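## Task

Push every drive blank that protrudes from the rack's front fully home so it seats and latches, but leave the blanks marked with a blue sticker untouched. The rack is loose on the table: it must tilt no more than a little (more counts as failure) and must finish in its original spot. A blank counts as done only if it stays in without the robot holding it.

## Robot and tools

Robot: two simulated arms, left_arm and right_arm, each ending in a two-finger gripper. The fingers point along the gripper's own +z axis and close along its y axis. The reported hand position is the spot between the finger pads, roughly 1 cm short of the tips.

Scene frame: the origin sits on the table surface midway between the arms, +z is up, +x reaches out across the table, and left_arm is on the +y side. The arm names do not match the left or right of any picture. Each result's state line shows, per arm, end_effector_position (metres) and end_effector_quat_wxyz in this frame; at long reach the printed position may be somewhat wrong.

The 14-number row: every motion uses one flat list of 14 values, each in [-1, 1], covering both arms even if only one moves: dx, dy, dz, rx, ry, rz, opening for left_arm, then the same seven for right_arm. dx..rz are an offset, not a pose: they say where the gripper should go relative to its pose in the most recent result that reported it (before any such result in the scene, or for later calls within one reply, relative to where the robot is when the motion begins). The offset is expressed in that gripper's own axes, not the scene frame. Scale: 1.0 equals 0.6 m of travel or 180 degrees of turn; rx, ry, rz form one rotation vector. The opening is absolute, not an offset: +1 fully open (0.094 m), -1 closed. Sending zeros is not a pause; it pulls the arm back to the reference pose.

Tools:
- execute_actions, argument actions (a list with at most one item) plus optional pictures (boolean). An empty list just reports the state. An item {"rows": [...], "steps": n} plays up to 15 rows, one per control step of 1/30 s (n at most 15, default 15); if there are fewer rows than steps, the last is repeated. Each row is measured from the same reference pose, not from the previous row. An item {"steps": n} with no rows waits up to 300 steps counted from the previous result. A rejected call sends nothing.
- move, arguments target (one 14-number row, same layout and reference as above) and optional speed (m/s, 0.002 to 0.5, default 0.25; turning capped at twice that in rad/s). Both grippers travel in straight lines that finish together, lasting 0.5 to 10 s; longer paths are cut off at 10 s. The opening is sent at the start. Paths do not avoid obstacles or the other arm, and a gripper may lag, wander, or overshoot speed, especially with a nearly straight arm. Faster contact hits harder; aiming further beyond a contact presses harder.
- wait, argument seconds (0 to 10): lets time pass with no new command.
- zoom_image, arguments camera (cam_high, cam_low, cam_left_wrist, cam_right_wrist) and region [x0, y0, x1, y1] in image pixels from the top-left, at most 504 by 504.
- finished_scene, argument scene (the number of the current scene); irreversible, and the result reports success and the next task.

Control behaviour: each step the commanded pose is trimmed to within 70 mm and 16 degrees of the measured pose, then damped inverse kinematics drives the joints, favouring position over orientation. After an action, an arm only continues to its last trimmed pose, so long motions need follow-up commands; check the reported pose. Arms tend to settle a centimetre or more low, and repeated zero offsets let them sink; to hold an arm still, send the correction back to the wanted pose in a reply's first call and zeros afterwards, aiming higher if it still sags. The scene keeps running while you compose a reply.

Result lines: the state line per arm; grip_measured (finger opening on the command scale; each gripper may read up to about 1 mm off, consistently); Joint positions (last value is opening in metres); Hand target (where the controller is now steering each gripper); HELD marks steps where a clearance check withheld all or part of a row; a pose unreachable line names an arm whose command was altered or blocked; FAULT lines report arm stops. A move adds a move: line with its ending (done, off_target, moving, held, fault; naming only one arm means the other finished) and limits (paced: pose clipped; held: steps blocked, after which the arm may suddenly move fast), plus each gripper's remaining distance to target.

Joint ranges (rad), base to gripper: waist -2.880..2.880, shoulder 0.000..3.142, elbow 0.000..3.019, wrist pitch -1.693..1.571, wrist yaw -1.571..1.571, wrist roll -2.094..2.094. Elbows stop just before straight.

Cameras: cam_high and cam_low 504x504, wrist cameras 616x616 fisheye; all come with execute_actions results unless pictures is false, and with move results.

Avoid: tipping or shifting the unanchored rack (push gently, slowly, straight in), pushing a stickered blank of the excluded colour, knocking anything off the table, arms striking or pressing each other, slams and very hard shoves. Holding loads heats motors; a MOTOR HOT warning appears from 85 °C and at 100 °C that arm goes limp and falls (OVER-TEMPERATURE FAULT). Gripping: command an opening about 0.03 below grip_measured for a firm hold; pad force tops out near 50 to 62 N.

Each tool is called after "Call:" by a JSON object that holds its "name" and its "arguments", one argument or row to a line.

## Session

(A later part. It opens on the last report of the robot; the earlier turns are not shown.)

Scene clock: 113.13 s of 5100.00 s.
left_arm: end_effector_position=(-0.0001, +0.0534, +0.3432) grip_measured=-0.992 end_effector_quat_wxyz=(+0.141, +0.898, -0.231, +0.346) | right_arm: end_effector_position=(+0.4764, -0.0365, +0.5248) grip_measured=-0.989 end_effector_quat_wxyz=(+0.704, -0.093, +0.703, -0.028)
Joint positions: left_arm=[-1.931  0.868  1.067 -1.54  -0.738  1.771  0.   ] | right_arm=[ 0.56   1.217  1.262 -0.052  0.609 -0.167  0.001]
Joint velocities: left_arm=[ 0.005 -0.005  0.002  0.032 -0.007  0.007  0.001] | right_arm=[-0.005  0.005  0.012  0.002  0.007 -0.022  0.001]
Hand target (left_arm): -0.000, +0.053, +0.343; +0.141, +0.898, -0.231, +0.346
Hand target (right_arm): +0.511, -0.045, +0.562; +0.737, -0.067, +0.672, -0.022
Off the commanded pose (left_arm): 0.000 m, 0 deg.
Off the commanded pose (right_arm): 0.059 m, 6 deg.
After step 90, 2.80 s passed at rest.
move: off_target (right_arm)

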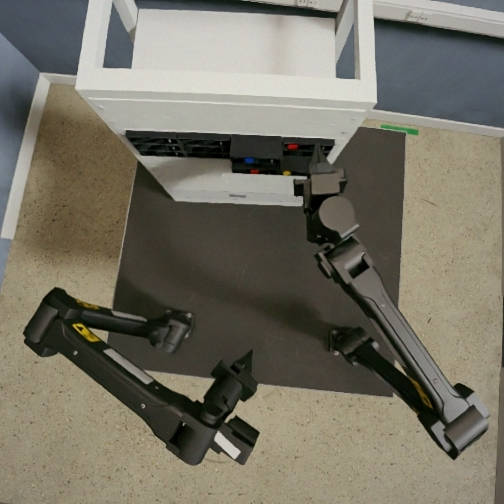

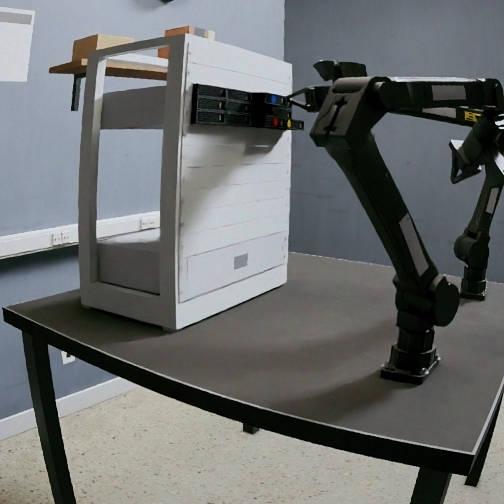

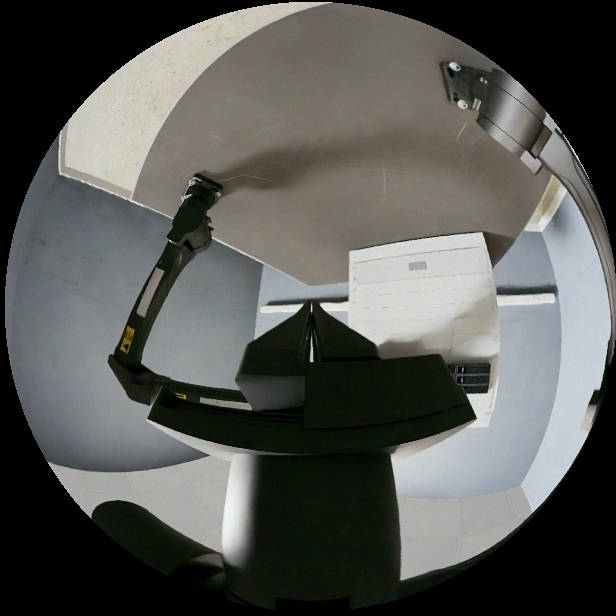

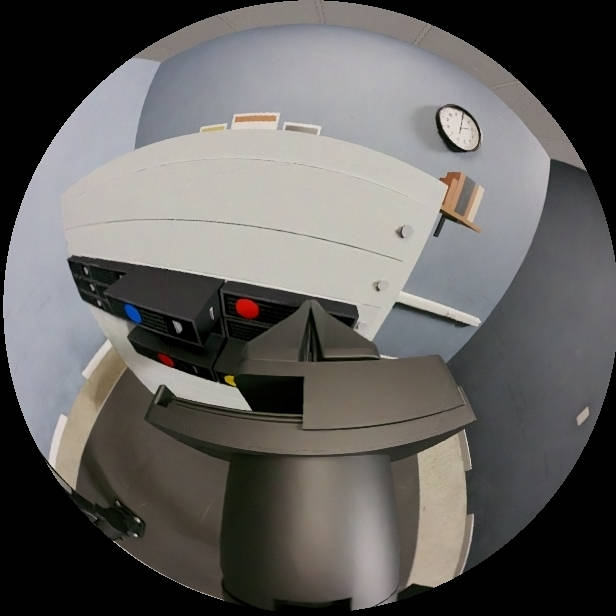

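Call:
{"name": "move", "arguments": {
  "target": [0,0,0,0,0,0,-1,-0.03,0,-0.11,0.029,-0.02,0.055,-1],
  "speed": 0.1
}}

Call:
{"name": "move", "arguments": {
  "target": [0,0,0,0,0,0,-1,0.08,0,0,0,0,0,-1],
  "speed": 0.1
}}

Scene clock: 120.00 s of 5100.00 s.
left_arm: end_effector_position=(-0.0001, +0.0534, +0.3432) grip_measured=-0.992 end_effector_quat_wxyz=(+0.141, +0.898, -0.231, +0.346) | right_arm: end_effector_position=(+0.4175, -0.0410, +0.5373) grip_measured=-0.989 end_effector_quat_wxyz=(+0.722, -0.009, +0.692, -0.010)
Joint positions: left_arm=[-1.931  0.868  1.067 -1.54  -0.738  1.771  0.   ] | right_arm=[ 0.686  1.125  1.188 -0.001  0.828 -0.074  0.001]
Joint velocities: left_arm=[-0.015  0.005 -0.017  0.012  0.007 -0.037  0.002] | right_arm=[-0.024  0.005 -0.007 -0.007  0.095 -0.007 -0.001]
Hand target (left_arm): -0.000, +0.053, +0.343; +0.141, +0.898, -0.231, +0.346
Hand target (right_arm): +0.410, -0.041, +0.543; +0.728, +0.000, +0.686, +0.006
Off the commanded pose (left_arm): 0.000 m, 0 deg.
Off the commanded pose (right_arm): 0.009 m, 2 deg.
After step 90, 2.47 s passed at rest.
move: done

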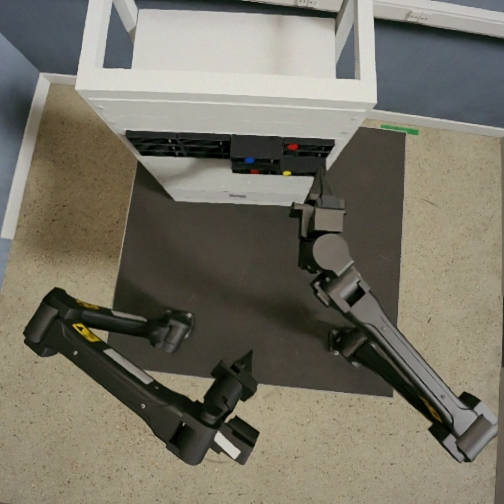

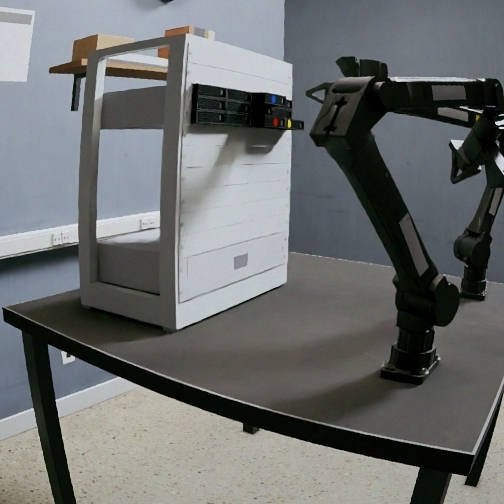

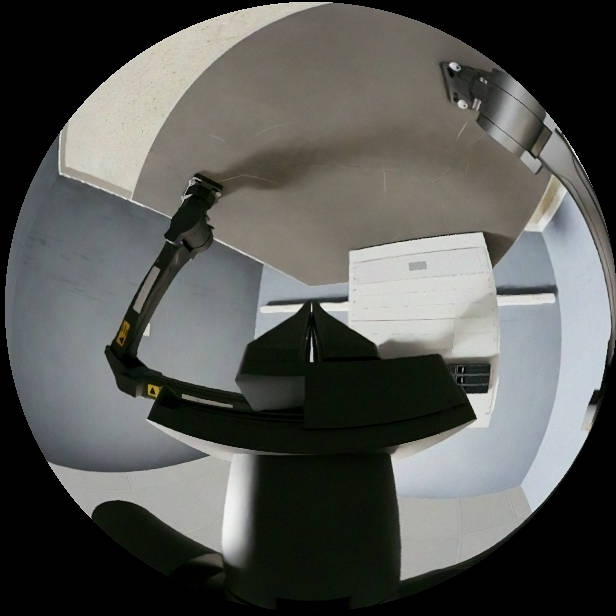

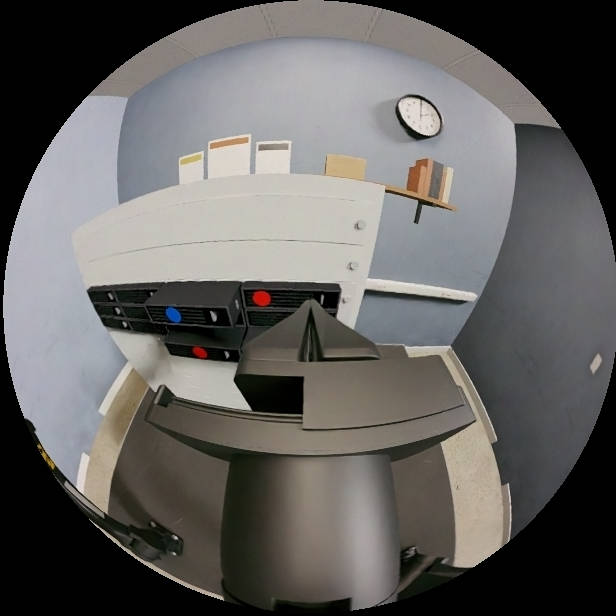

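Scene clock: 120.80 s of 5100.00 s.
left_arm: end_effector_position=(-0.0001, +0.0534, +0.3432) grip_measured=-0.992 end_effector_quat_wxyz=(+0.141, +0.898, -0.231, +0.346) | right_arm: end_effector_position=(+0.4177, -0.0400, +0.4866) grip_measured=-0.989 end_effector_quat_wxyz=(+0.717, -0.016, +0.697, -0.014)
Joint positions: left_arm=[-1.931  0.868  1.067 -1.54  -0.738  1.771  0.   ] | right_arm=[ 0.686  1.125  1.065  0.103  0.823 -0.074  0.001]
Joint velocities: left_arm=[-0.005  0.005 -0.007 -0.007 -0.007 -0.007 -0.001] | right_arm=[-0.015 -0.015 -0.007 -0.002  0.037 -0.037  0.   ]
Hand target (left_arm): -0.000, +0.053, +0.343; +0.141, +0.898, -0.231, +0.346
Hand target (right_arm): +0.419, -0.043, +0.489; +0.722, -0.009, +0.692, -0.011
Off the commanded pose (left_arm): 0.000 m, 0 deg.
Off the commanded pose (right_arm): 0.004 m, 1 deg.
move: done

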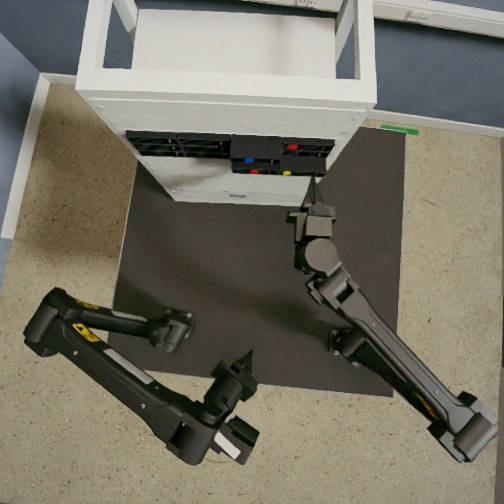

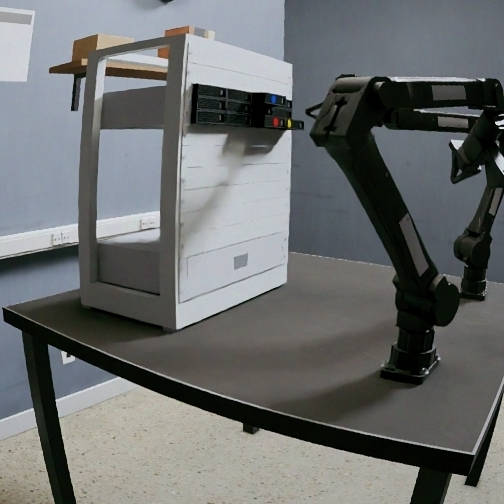

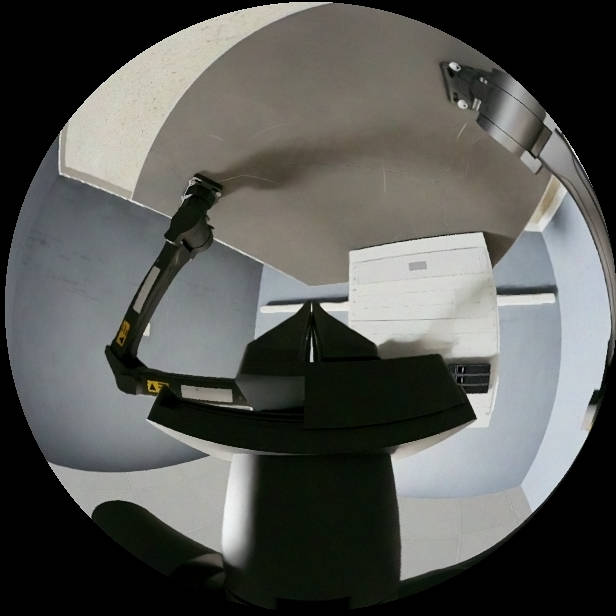

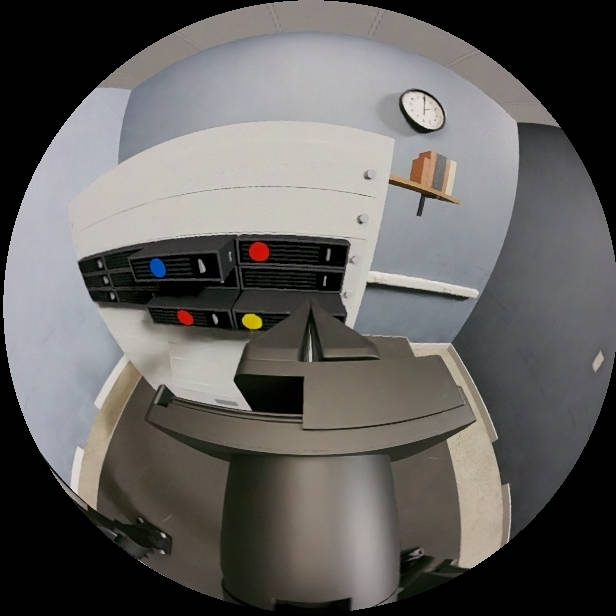

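Call:
{"name": "move", "arguments": {
  "target": [0,0,0,0,0,0,-1,0.045,0,-0.01,0,0,0,-1],
  "speed": 0.1
}}

Call:
{"name": "zoom_image", "arguments": {
  "camera": "cam_low",
  "region": [230, 70, 380, 170]
}}

Scene clock: 126.40 s of 5100.00 s.
left_arm: end_effector_position=(-0.0001, +0.0534, +0.3432) grip_measured=-0.992 end_effector_quat_wxyz=(+0.141, +0.898, -0.231, +0.346) | right_arm: end_effector_position=(+0.4160, -0.0427, +0.4551) grip_measured=-0.989 end_effector_quat_wxyz=(+0.712, -0.020, +0.702, -0.021)
Joint positions: left_arm=[-1.931  0.868  1.067 -1.54  -0.738  1.771  0.   ] | right_arm=[ 0.686  1.125  0.993  0.152  0.828 -0.074  0.001]
Joint velocities: left_arm=[-0.015 -0.005 -0.002  0.002  0.007 -0.066 -0.   ] | right_arm=[-0.005 -0.005 -0.007  0.017 -0.037 -0.125 -0.001]
Hand target (left_arm): -0.000, +0.053, +0.343; +0.141, +0.898, -0.231, +0.346
Hand target (right_arm): +0.412, -0.042, +0.460; +0.717, -0.016, +0.697, -0.013
Off the commanded pose (left_arm): 0.000 m, 0 deg.
Off the commanded pose (right_arm): 0.006 m, 1 deg.
After step 90, 1.87 s passed at rest.
move: done

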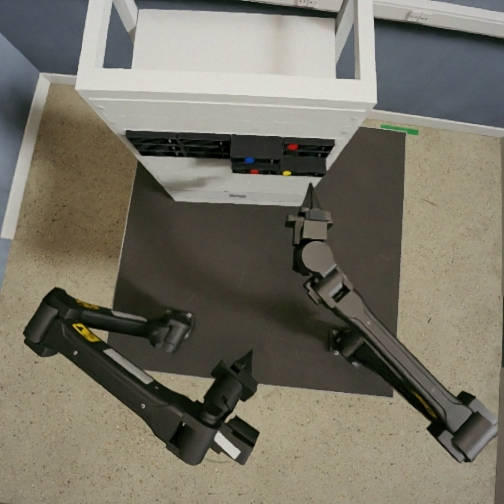

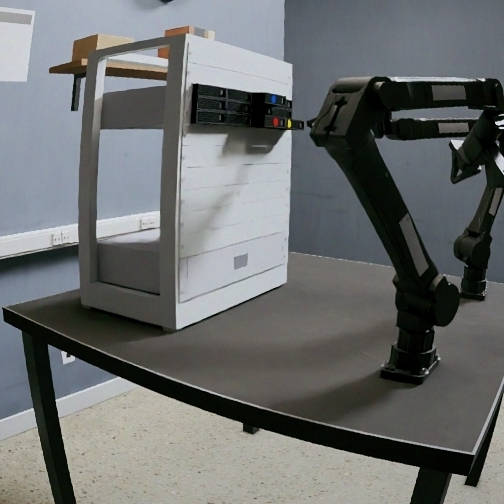

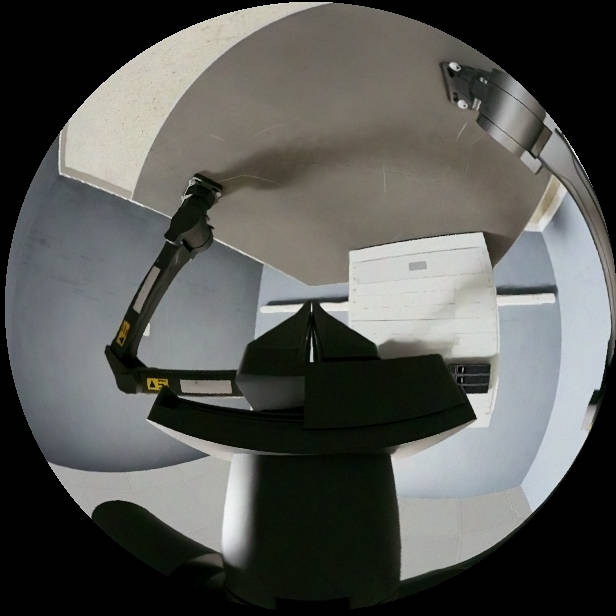

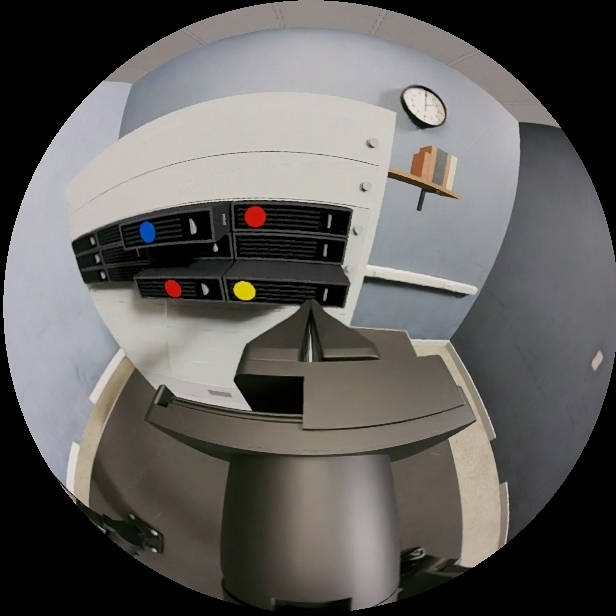

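Region (230, 70, 380, 170) of cam_low's 504x504 image, scaled by 3.360, with more detail than that image has.

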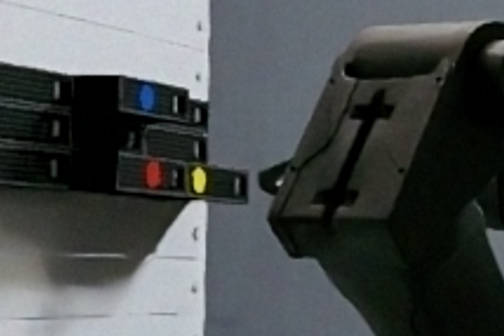

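Call:
{"name": "move", "arguments": {
  "target": [0,0,0,0,0,0,-1,-0.06,0,0.14,0,-0.02,0,-1],
  "speed": 0.03
}}

Scene clock: 132.37 s of 5100.00 s.
left_arm: end_effector_position=(-0.0001, +0.0534, +0.3432) grip_measured=-0.992 end_effector_quat_wxyz=(+0.141, +0.898, -0.231, +0.346) | right_arm: end_effector_position=(+0.4763, -0.0379, +0.4333) grip_measured=-0.989 end_effector_quat_wxyz=(+0.703, -0.051, +0.709, -0.034)
Joint positions: left_arm=[-1.931  0.868  1.067 -1.54  -0.738  1.771  0.   ] | right_arm=[ 0.581  1.252  1.054  0.185  0.699 -0.111  0.001]
Joint velocities: left_arm=[-0.015 -0.015  0.002 -0.022  0.022 -0.051  0.001] | right_arm=[-0.005 -0.005 -0.007 -0.007 -0.007  0.022 -0.   ]
Hand target (left_arm): -0.000, +0.053, +0.343; +0.141, +0.898, -0.231, +0.346
Hand target (right_arm): +0.493, -0.043, +0.489; +0.734, -0.022, +0.678, -0.022
Off the commanded pose (left_arm): 0.000 m, 0 deg.
Off the commanded pose (right_arm): 0.063 m, 6 deg.
move: off_target (right_arm)

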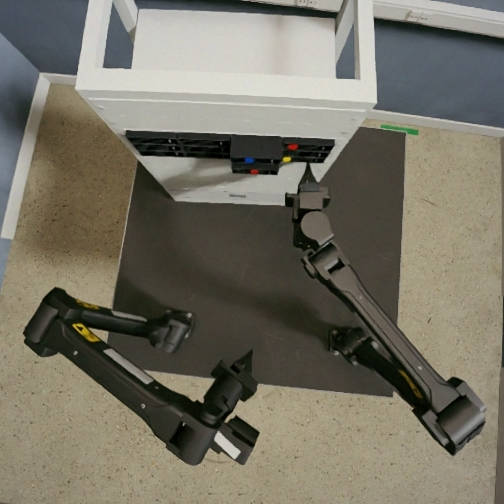

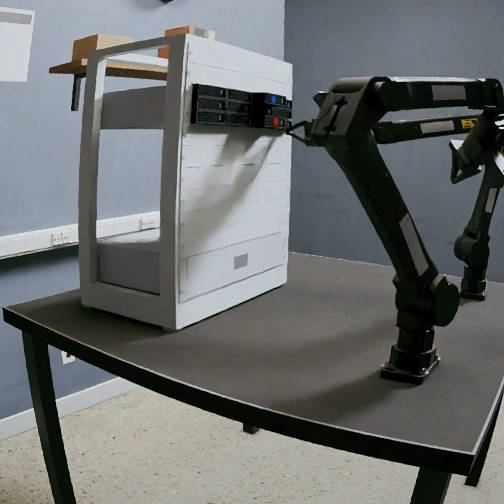

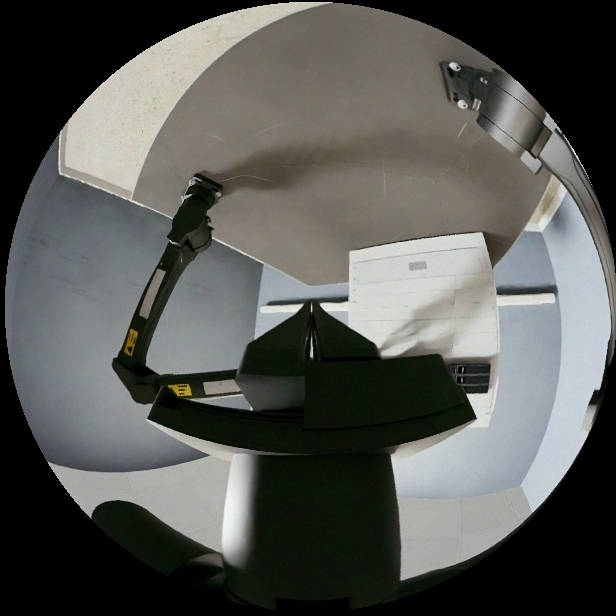

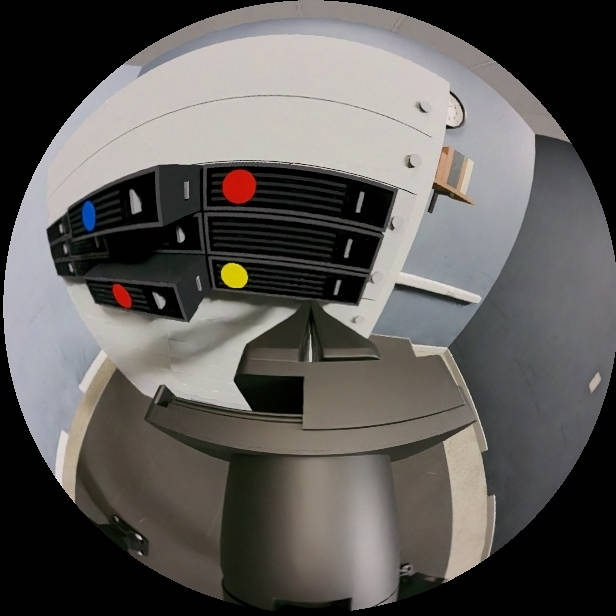

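Call:
{"name": "move", "arguments": {
  "target": [0,0,0,0,0,0,-1,-0.08,0,-0.05,0,-0.03,0.04,-1],
  "speed": 0.08
}}

Scene clock: 136.87 s of 5100.00 s.
left_arm: end_effector_position=(-0.0001, +0.0534, +0.3432) grip_measured=-0.992 end_effector_quat_wxyz=(+0.141, +0.898, -0.231, +0.346) | right_arm: end_effector_position=(+0.4544, -0.0355, +0.4615) grip_measured=-0.989 end_effector_quat_wxyz=(+0.723, -0.021, +0.691, -0.008)
Joint positions: left_arm=[-1.931  0.868  1.067 -1.54  -0.738  1.771  0.   ] | right_arm=[ 0.622  1.208  1.052  0.216  0.743 -0.081  0.001]
Joint velocities: left_arm=[-0.005  0.005  0.002 -0.002 -0.007  0.081 -0.001] | right_arm=[ 0.005 -0.005  0.007  0.007  0.037  0.051 -0.   ]
Hand target (left_arm): -0.000, +0.053, +0.343; +0.141, +0.898, -0.231, +0.346
Hand target (right_arm): +0.447, -0.033, +0.481; +0.735, -0.007, +0.678, +0.014
Off the commanded pose (left_arm): 0.000 m, 0 deg.
Off the commanded pose (right_arm): 0.021 m, 4 deg.
After step 90, 0.20 s passed at rest.
move: off_target (right_arm)

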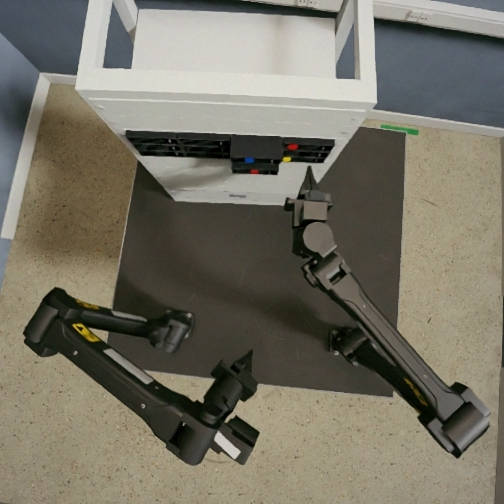

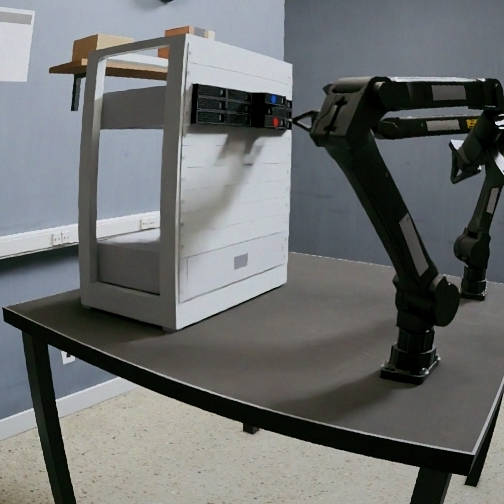

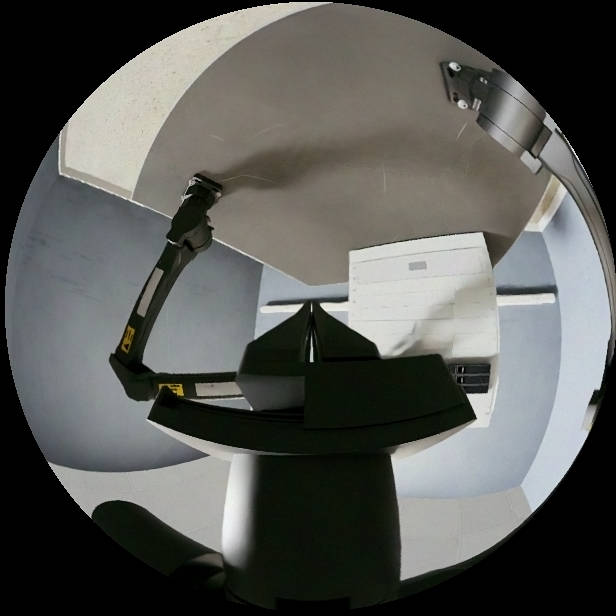

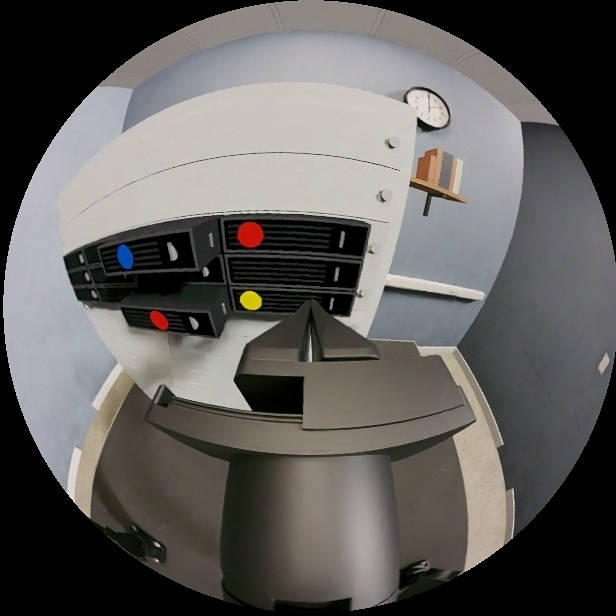

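Call:
{"name": "move", "arguments": {
  "target": [0,0,0,0,0,0,-1,-0.09,0,0.08,0,-0.02,0,-1],
  "speed": 0.02
}}

Scene clock: 143.57 s of 5100.00 s.
left_arm: end_effector_position=(-0.0001, +0.0534, +0.3432) grip_measured=-0.992 end_effector_quat_wxyz=(+0.141, +0.898, -0.231, +0.346) | right_arm: end_effector_position=(+0.4752, -0.0299, +0.4614) grip_measured=-0.989 end_effector_quat_wxyz=(+0.720, -0.043, +0.693, -0.016)
Joint positions: left_arm=[-1.931  0.868  1.067 -1.54  -0.738  1.771  0.   ] | right_arm=[ 0.591  1.252  1.096  0.204  0.693 -0.113  0.001]
Joint velocities: left_arm=[-0.015 -0.005 -0.007 -0.007 -0.066 -0.051  0.001] | right_arm=[-0.005 -0.015  0.007  0.002 -0.007  0.007  0.   ]
Hand target (left_arm): -0.000, +0.053, +0.343; +0.141, +0.898, -0.231, +0.346
Hand target (right_arm): +0.494, -0.035, +0.514; +0.745, -0.021, +0.667, -0.008
Off the commanded pose (left_arm): 0.000 m, 0 deg.
Off the commanded pose (right_arm): 0.061 m, 5 deg.
move: off_target (right_arm)

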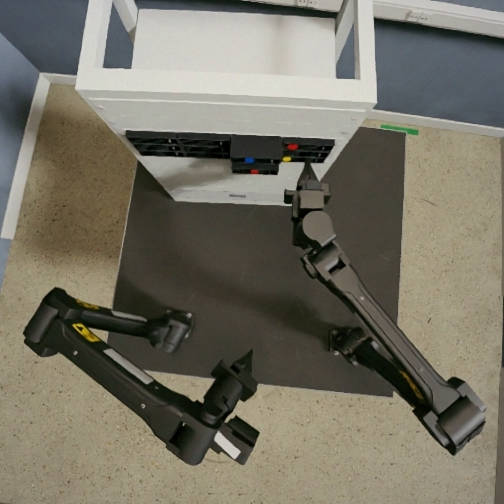

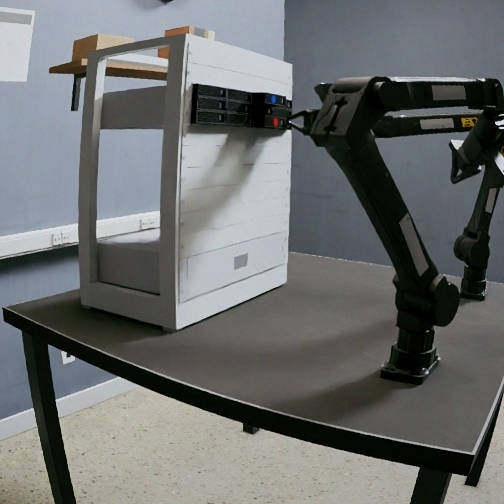

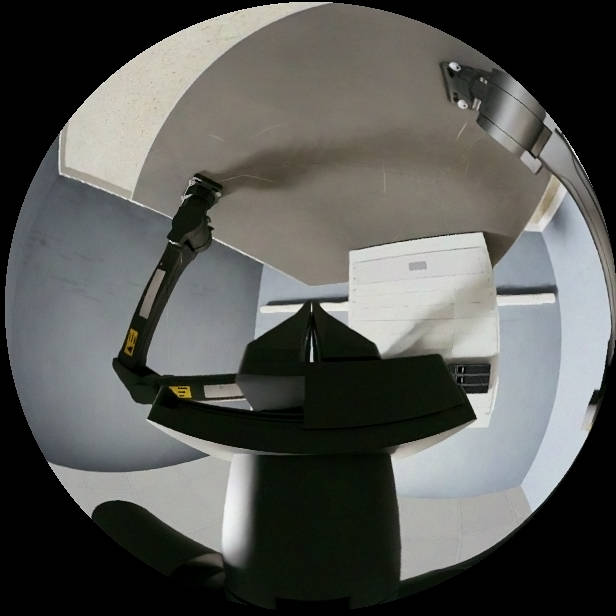

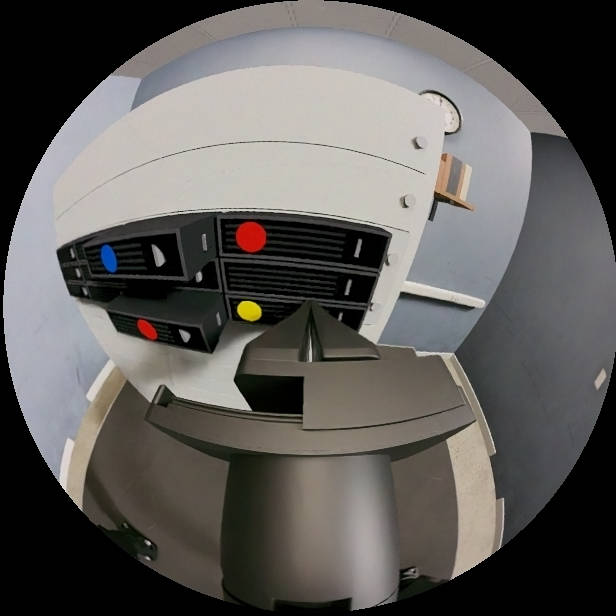

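Call:
{"name": "move", "arguments": {
  "target": [0,0,0,0,0,0,-1,-0.06,0,0.06,0,-0.02,0,-1],
  "speed": 0.02
}}

Call:
{"name": "move", "arguments": {
  "target": [0,0,0,0,0,0,-1,-0.01,0,-0.12,0.01,-0.01,0.03,-1],
  "speed": 0.1
}}

Scene clock: 150.50 s of 5100.00 s.
left_arm: end_effector_position=(-0.0001, +0.0534, +0.3432) grip_measured=-0.992 end_effector_quat_wxyz=(+0.141, +0.898, -0.231, +0.346) | right_arm: end_effector_position=(+0.4758, -0.0293, +0.4611) grip_measured=-0.989 end_effector_quat_wxyz=(+0.719, -0.056, +0.692, -0.023)
Joint positions: left_arm=[-1.931  0.868  1.067 -1.54  -0.738  1.771  0.   ] | right_arm=[ 0.588  1.252  1.094  0.203  0.68  -0.142  0.001]
Joint velocities: left_arm=[-0.015 -0.024 -0.007 -0.002 -0.066 -0.051  0.   ] | right_arm=[-0.005 -0.005 -0.002  0.002 -0.066  0.051 -0.001]
Hand target (left_arm): -0.000, +0.053, +0.343; +0.141, +0.898, -0.231, +0.346
Hand target (right_arm): +0.504, -0.028, +0.496; +0.742, -0.044, +0.669, -0.015
Off the commanded pose (left_arm): 0.000 m, 0 deg.
Off the commanded pose (right_arm): 0.051 m, 4 deg.
After step 90, 1.17 s passed at rest.
move: off_target (right_arm)

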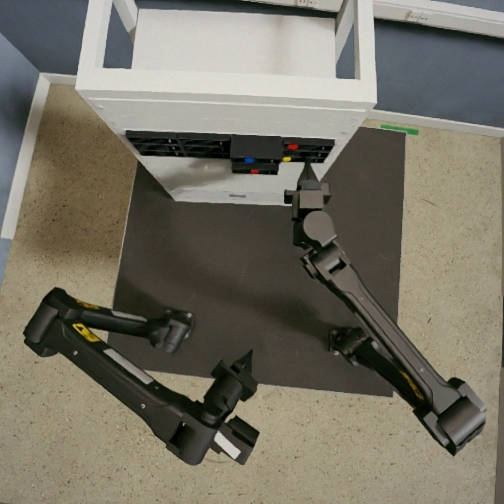

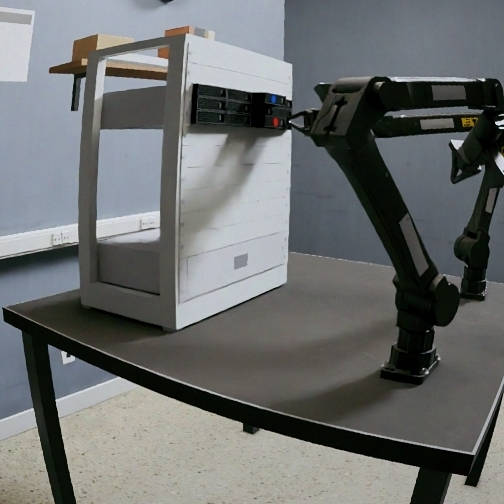

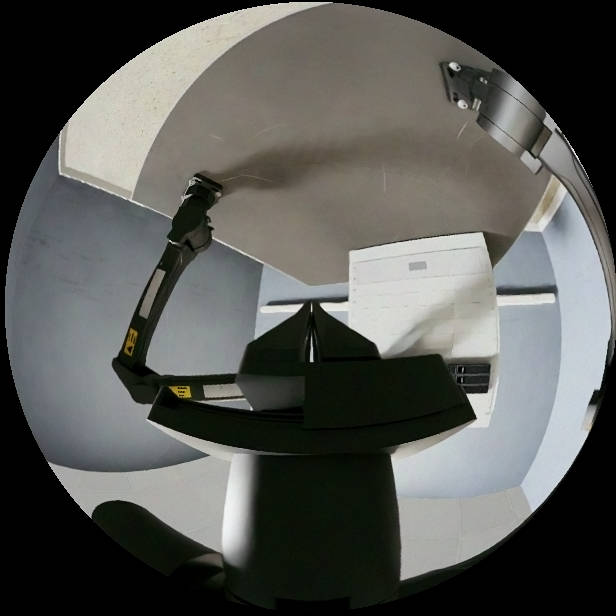

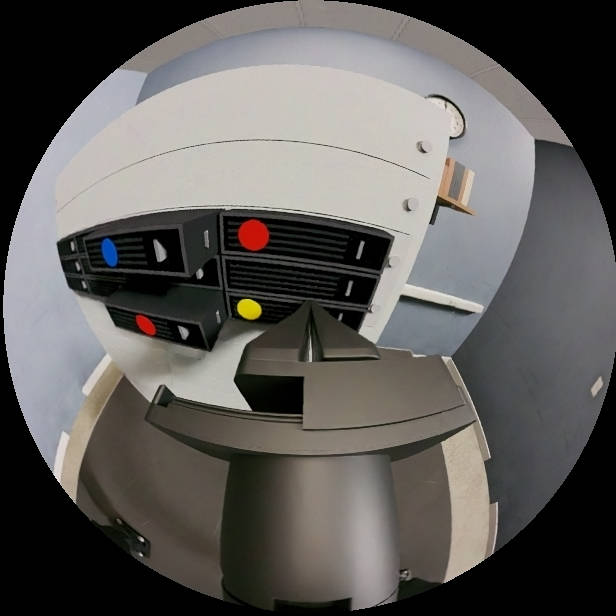

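Scene clock: 151.57 s of 5100.00 s.
left_arm: end_effector_position=(-0.0001, +0.0534, +0.3432) grip_measured=-0.992 end_effector_quat_wxyz=(+0.141, +0.898, -0.231, +0.346) | right_arm: end_effector_position=(+0.4092, -0.0347, +0.4614) grip_measured=-0.989 end_effector_quat_wxyz=(+0.725, -0.020, +0.688, -0.012)
Joint positions: left_arm=[-1.931  0.868  1.067 -1.54  -0.738  1.771  0.   ] | right_arm=[ 0.71   1.127  0.983  0.22   0.838 -0.103  0.001]
Joint velocities: left_arm=[-0.005 -0.015  0.012  0.002  0.022 -0.066 -0.001] | right_arm=[-0.005 -0.015 -0.017 -0.017 -0.022 -0.051  0.001]
Hand target (left_arm): -0.000, +0.053, +0.343; +0.141, +0.898, -0.231, +0.346
Hand target (right_arm): +0.403, -0.034, +0.465; +0.730, -0.012, +0.683, +0.002
Off the commanded pose (left_arm): 0.000 m, 0 deg.
Off the commanded pose (right_arm): 0.007 m, 2 deg.
move: done

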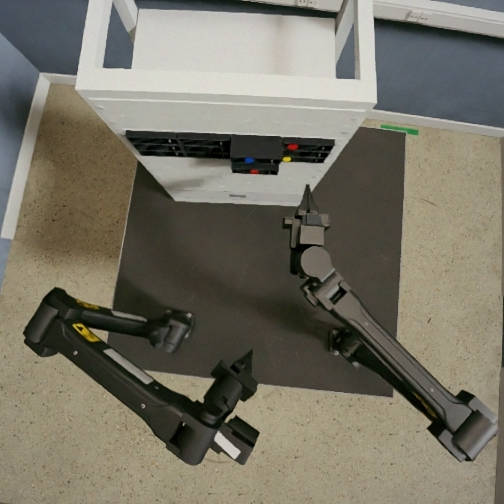

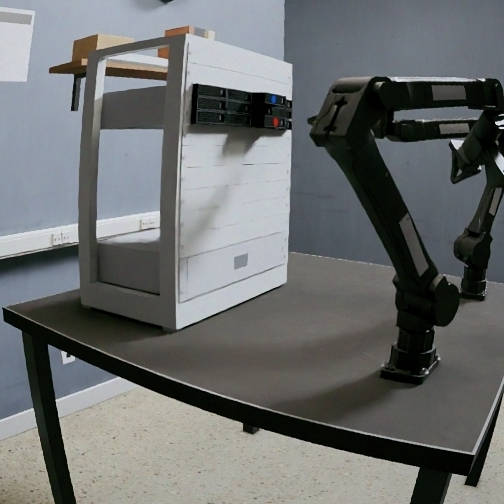

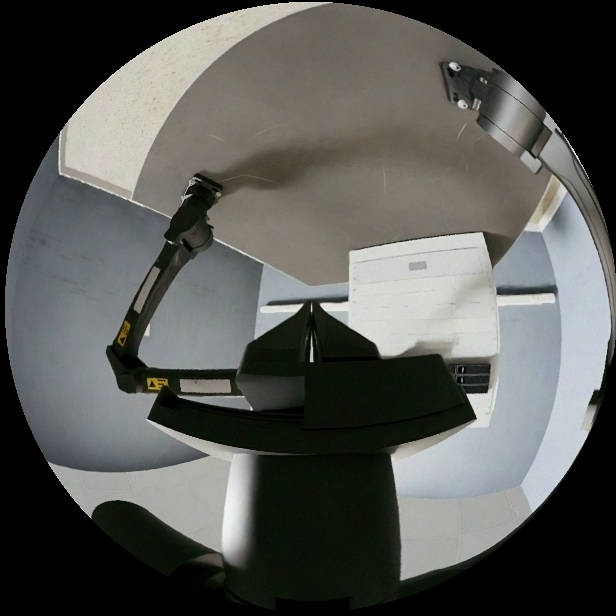

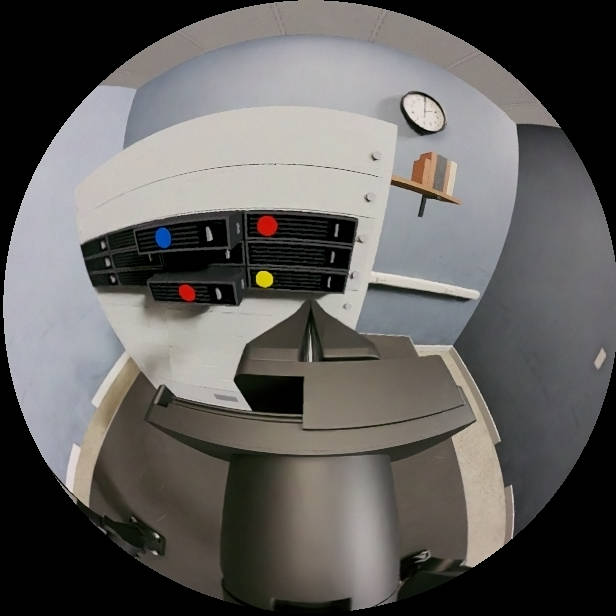

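Call:
{"name": "move", "arguments": {
  "target": [0,0,0,0,0,0,-1,-0.03,0.18,0,0.01,0,0.02,-1],
  "speed": 0.15
}}

Scene clock: 158.07 s of 5100.00 s.
left_arm: end_effector_position=(-0.0001, +0.0534, +0.3432) grip_measured=-0.992 end_effector_quat_wxyz=(+0.141, +0.898, -0.231, +0.346) | right_arm: end_effector_position=(+0.4045, +0.0656, +0.4332) grip_measured=-0.989 end_effector_quat_wxyz=(+0.709, -0.014, +0.705, -0.030)
Joint positions: left_arm=[-1.931  0.868  1.067 -1.54  -0.738  1.771  0.   ] | right_arm=[ 0.872  1.358  1.137  0.234  1.037 -0.074  0.001]
Joint velocities: left_arm=[-0.005 -0.005  0.007  0.007  0.037 -0.066  0.   ] | right_arm=[-0.015 -0.005 -0.007  0.002 -0.037 -0.051  0.   ]
Hand target (left_arm): -0.000, +0.053, +0.343; +0.141, +0.898, -0.231, +0.346
Hand target (right_arm): +0.404, +0.072, +0.469; +0.724, +0.014, +0.690, +0.001
Off the commanded pose (left_arm): 0.000 m, 0 deg.
Off the commanded pose (right_arm): 0.042 m, 5 deg.
After step 90, 2.33 s passed at rest.
move: off_target (right_arm)

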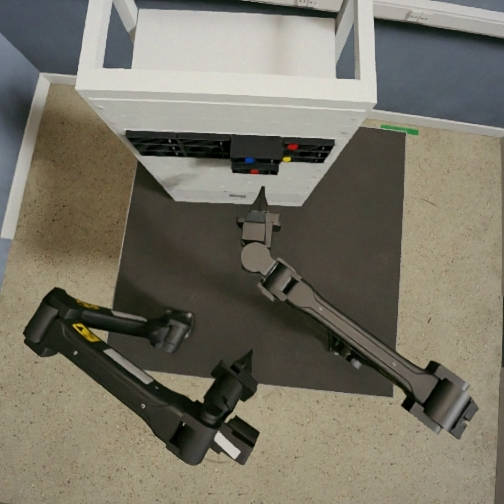

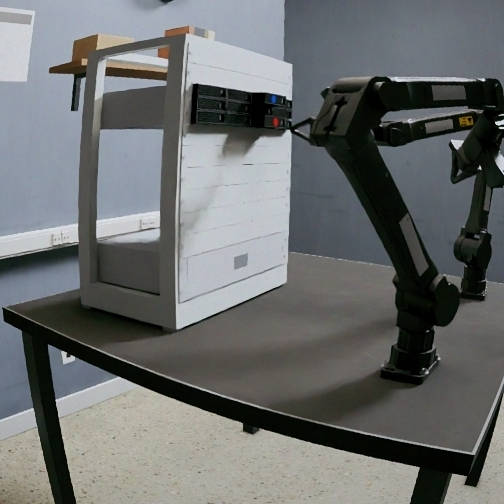

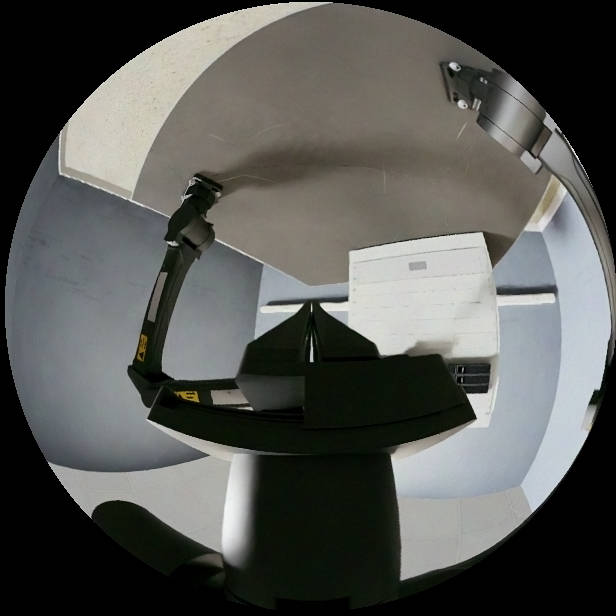

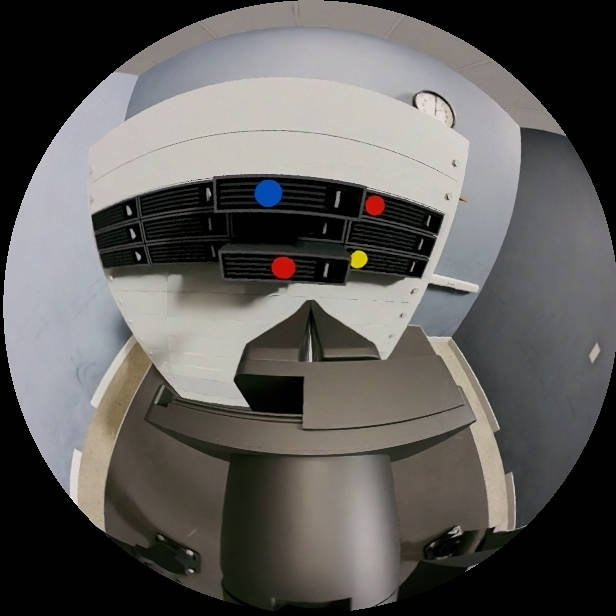

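Call:
{"name": "move", "arguments": {
  "target": [0,0,0,0,0,0,-1,-0.11,0.025,0,0,-0.03,0,-1],
  "speed": 0.1
}}

Scene clock: 164.07 s of 5100.00 s.
left_arm: end_effector_position=(-0.0001, +0.0534, +0.3432) grip_measured=-0.992 end_effector_quat_wxyz=(+0.141, +0.898, -0.231, +0.346) | right_arm: end_effector_position=(+0.4056, +0.0735, +0.4635) grip_measured=-0.989 end_effector_quat_wxyz=(+0.726, -0.028, +0.685, -0.048)
Joint positions: left_arm=[-1.931  0.868  1.067 -1.54  -0.738  1.771  0.   ] | right_arm=[ 0.879  1.373  1.187  0.305  1.042 -0.21   0.001]
Joint velocities: left_arm=[-0.024 -0.005  0.002 -0.002 -0.066  0.051 -0.001] | right_arm=[-0.015  0.015 -0.007  0.002  0.037 -0.081  0.001]
Hand target (left_arm): -0.000, +0.053, +0.343; +0.141, +0.898, -0.231, +0.346
Hand target (right_arm): +0.403, +0.084, +0.496; +0.740, -0.015, +0.672, -0.028
Off the commanded pose (left_arm): 0.000 m, 0 deg.
Off the commanded pose (right_arm): 0.036 m, 3 deg.
After step 90, 1.93 s passed at rest.
move: off_target (right_arm)

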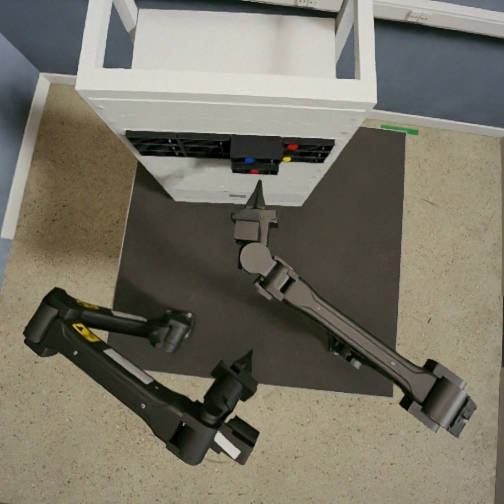

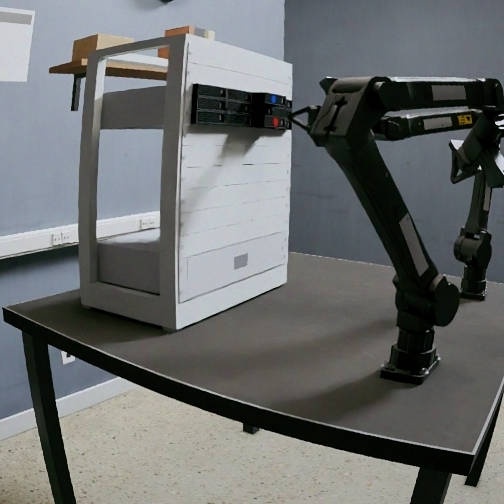

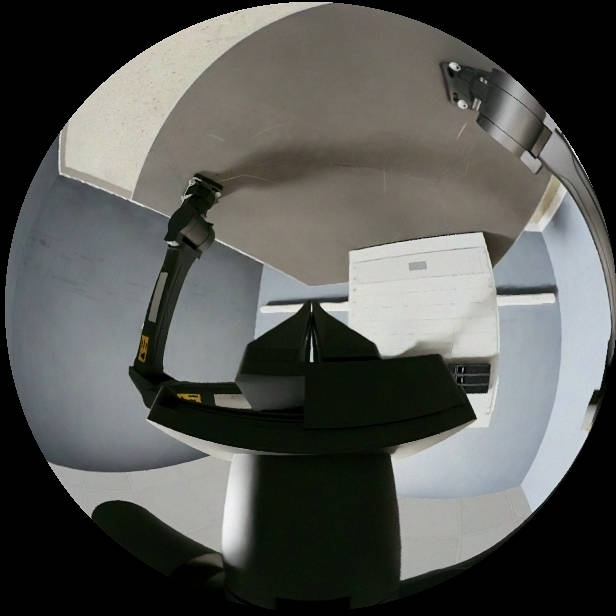

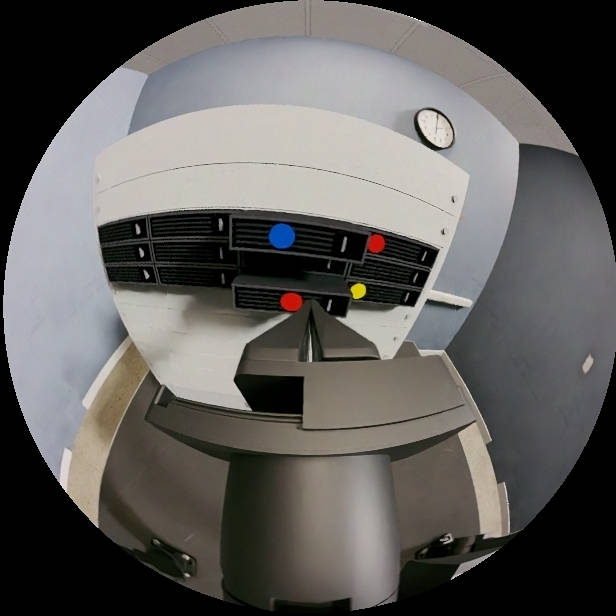

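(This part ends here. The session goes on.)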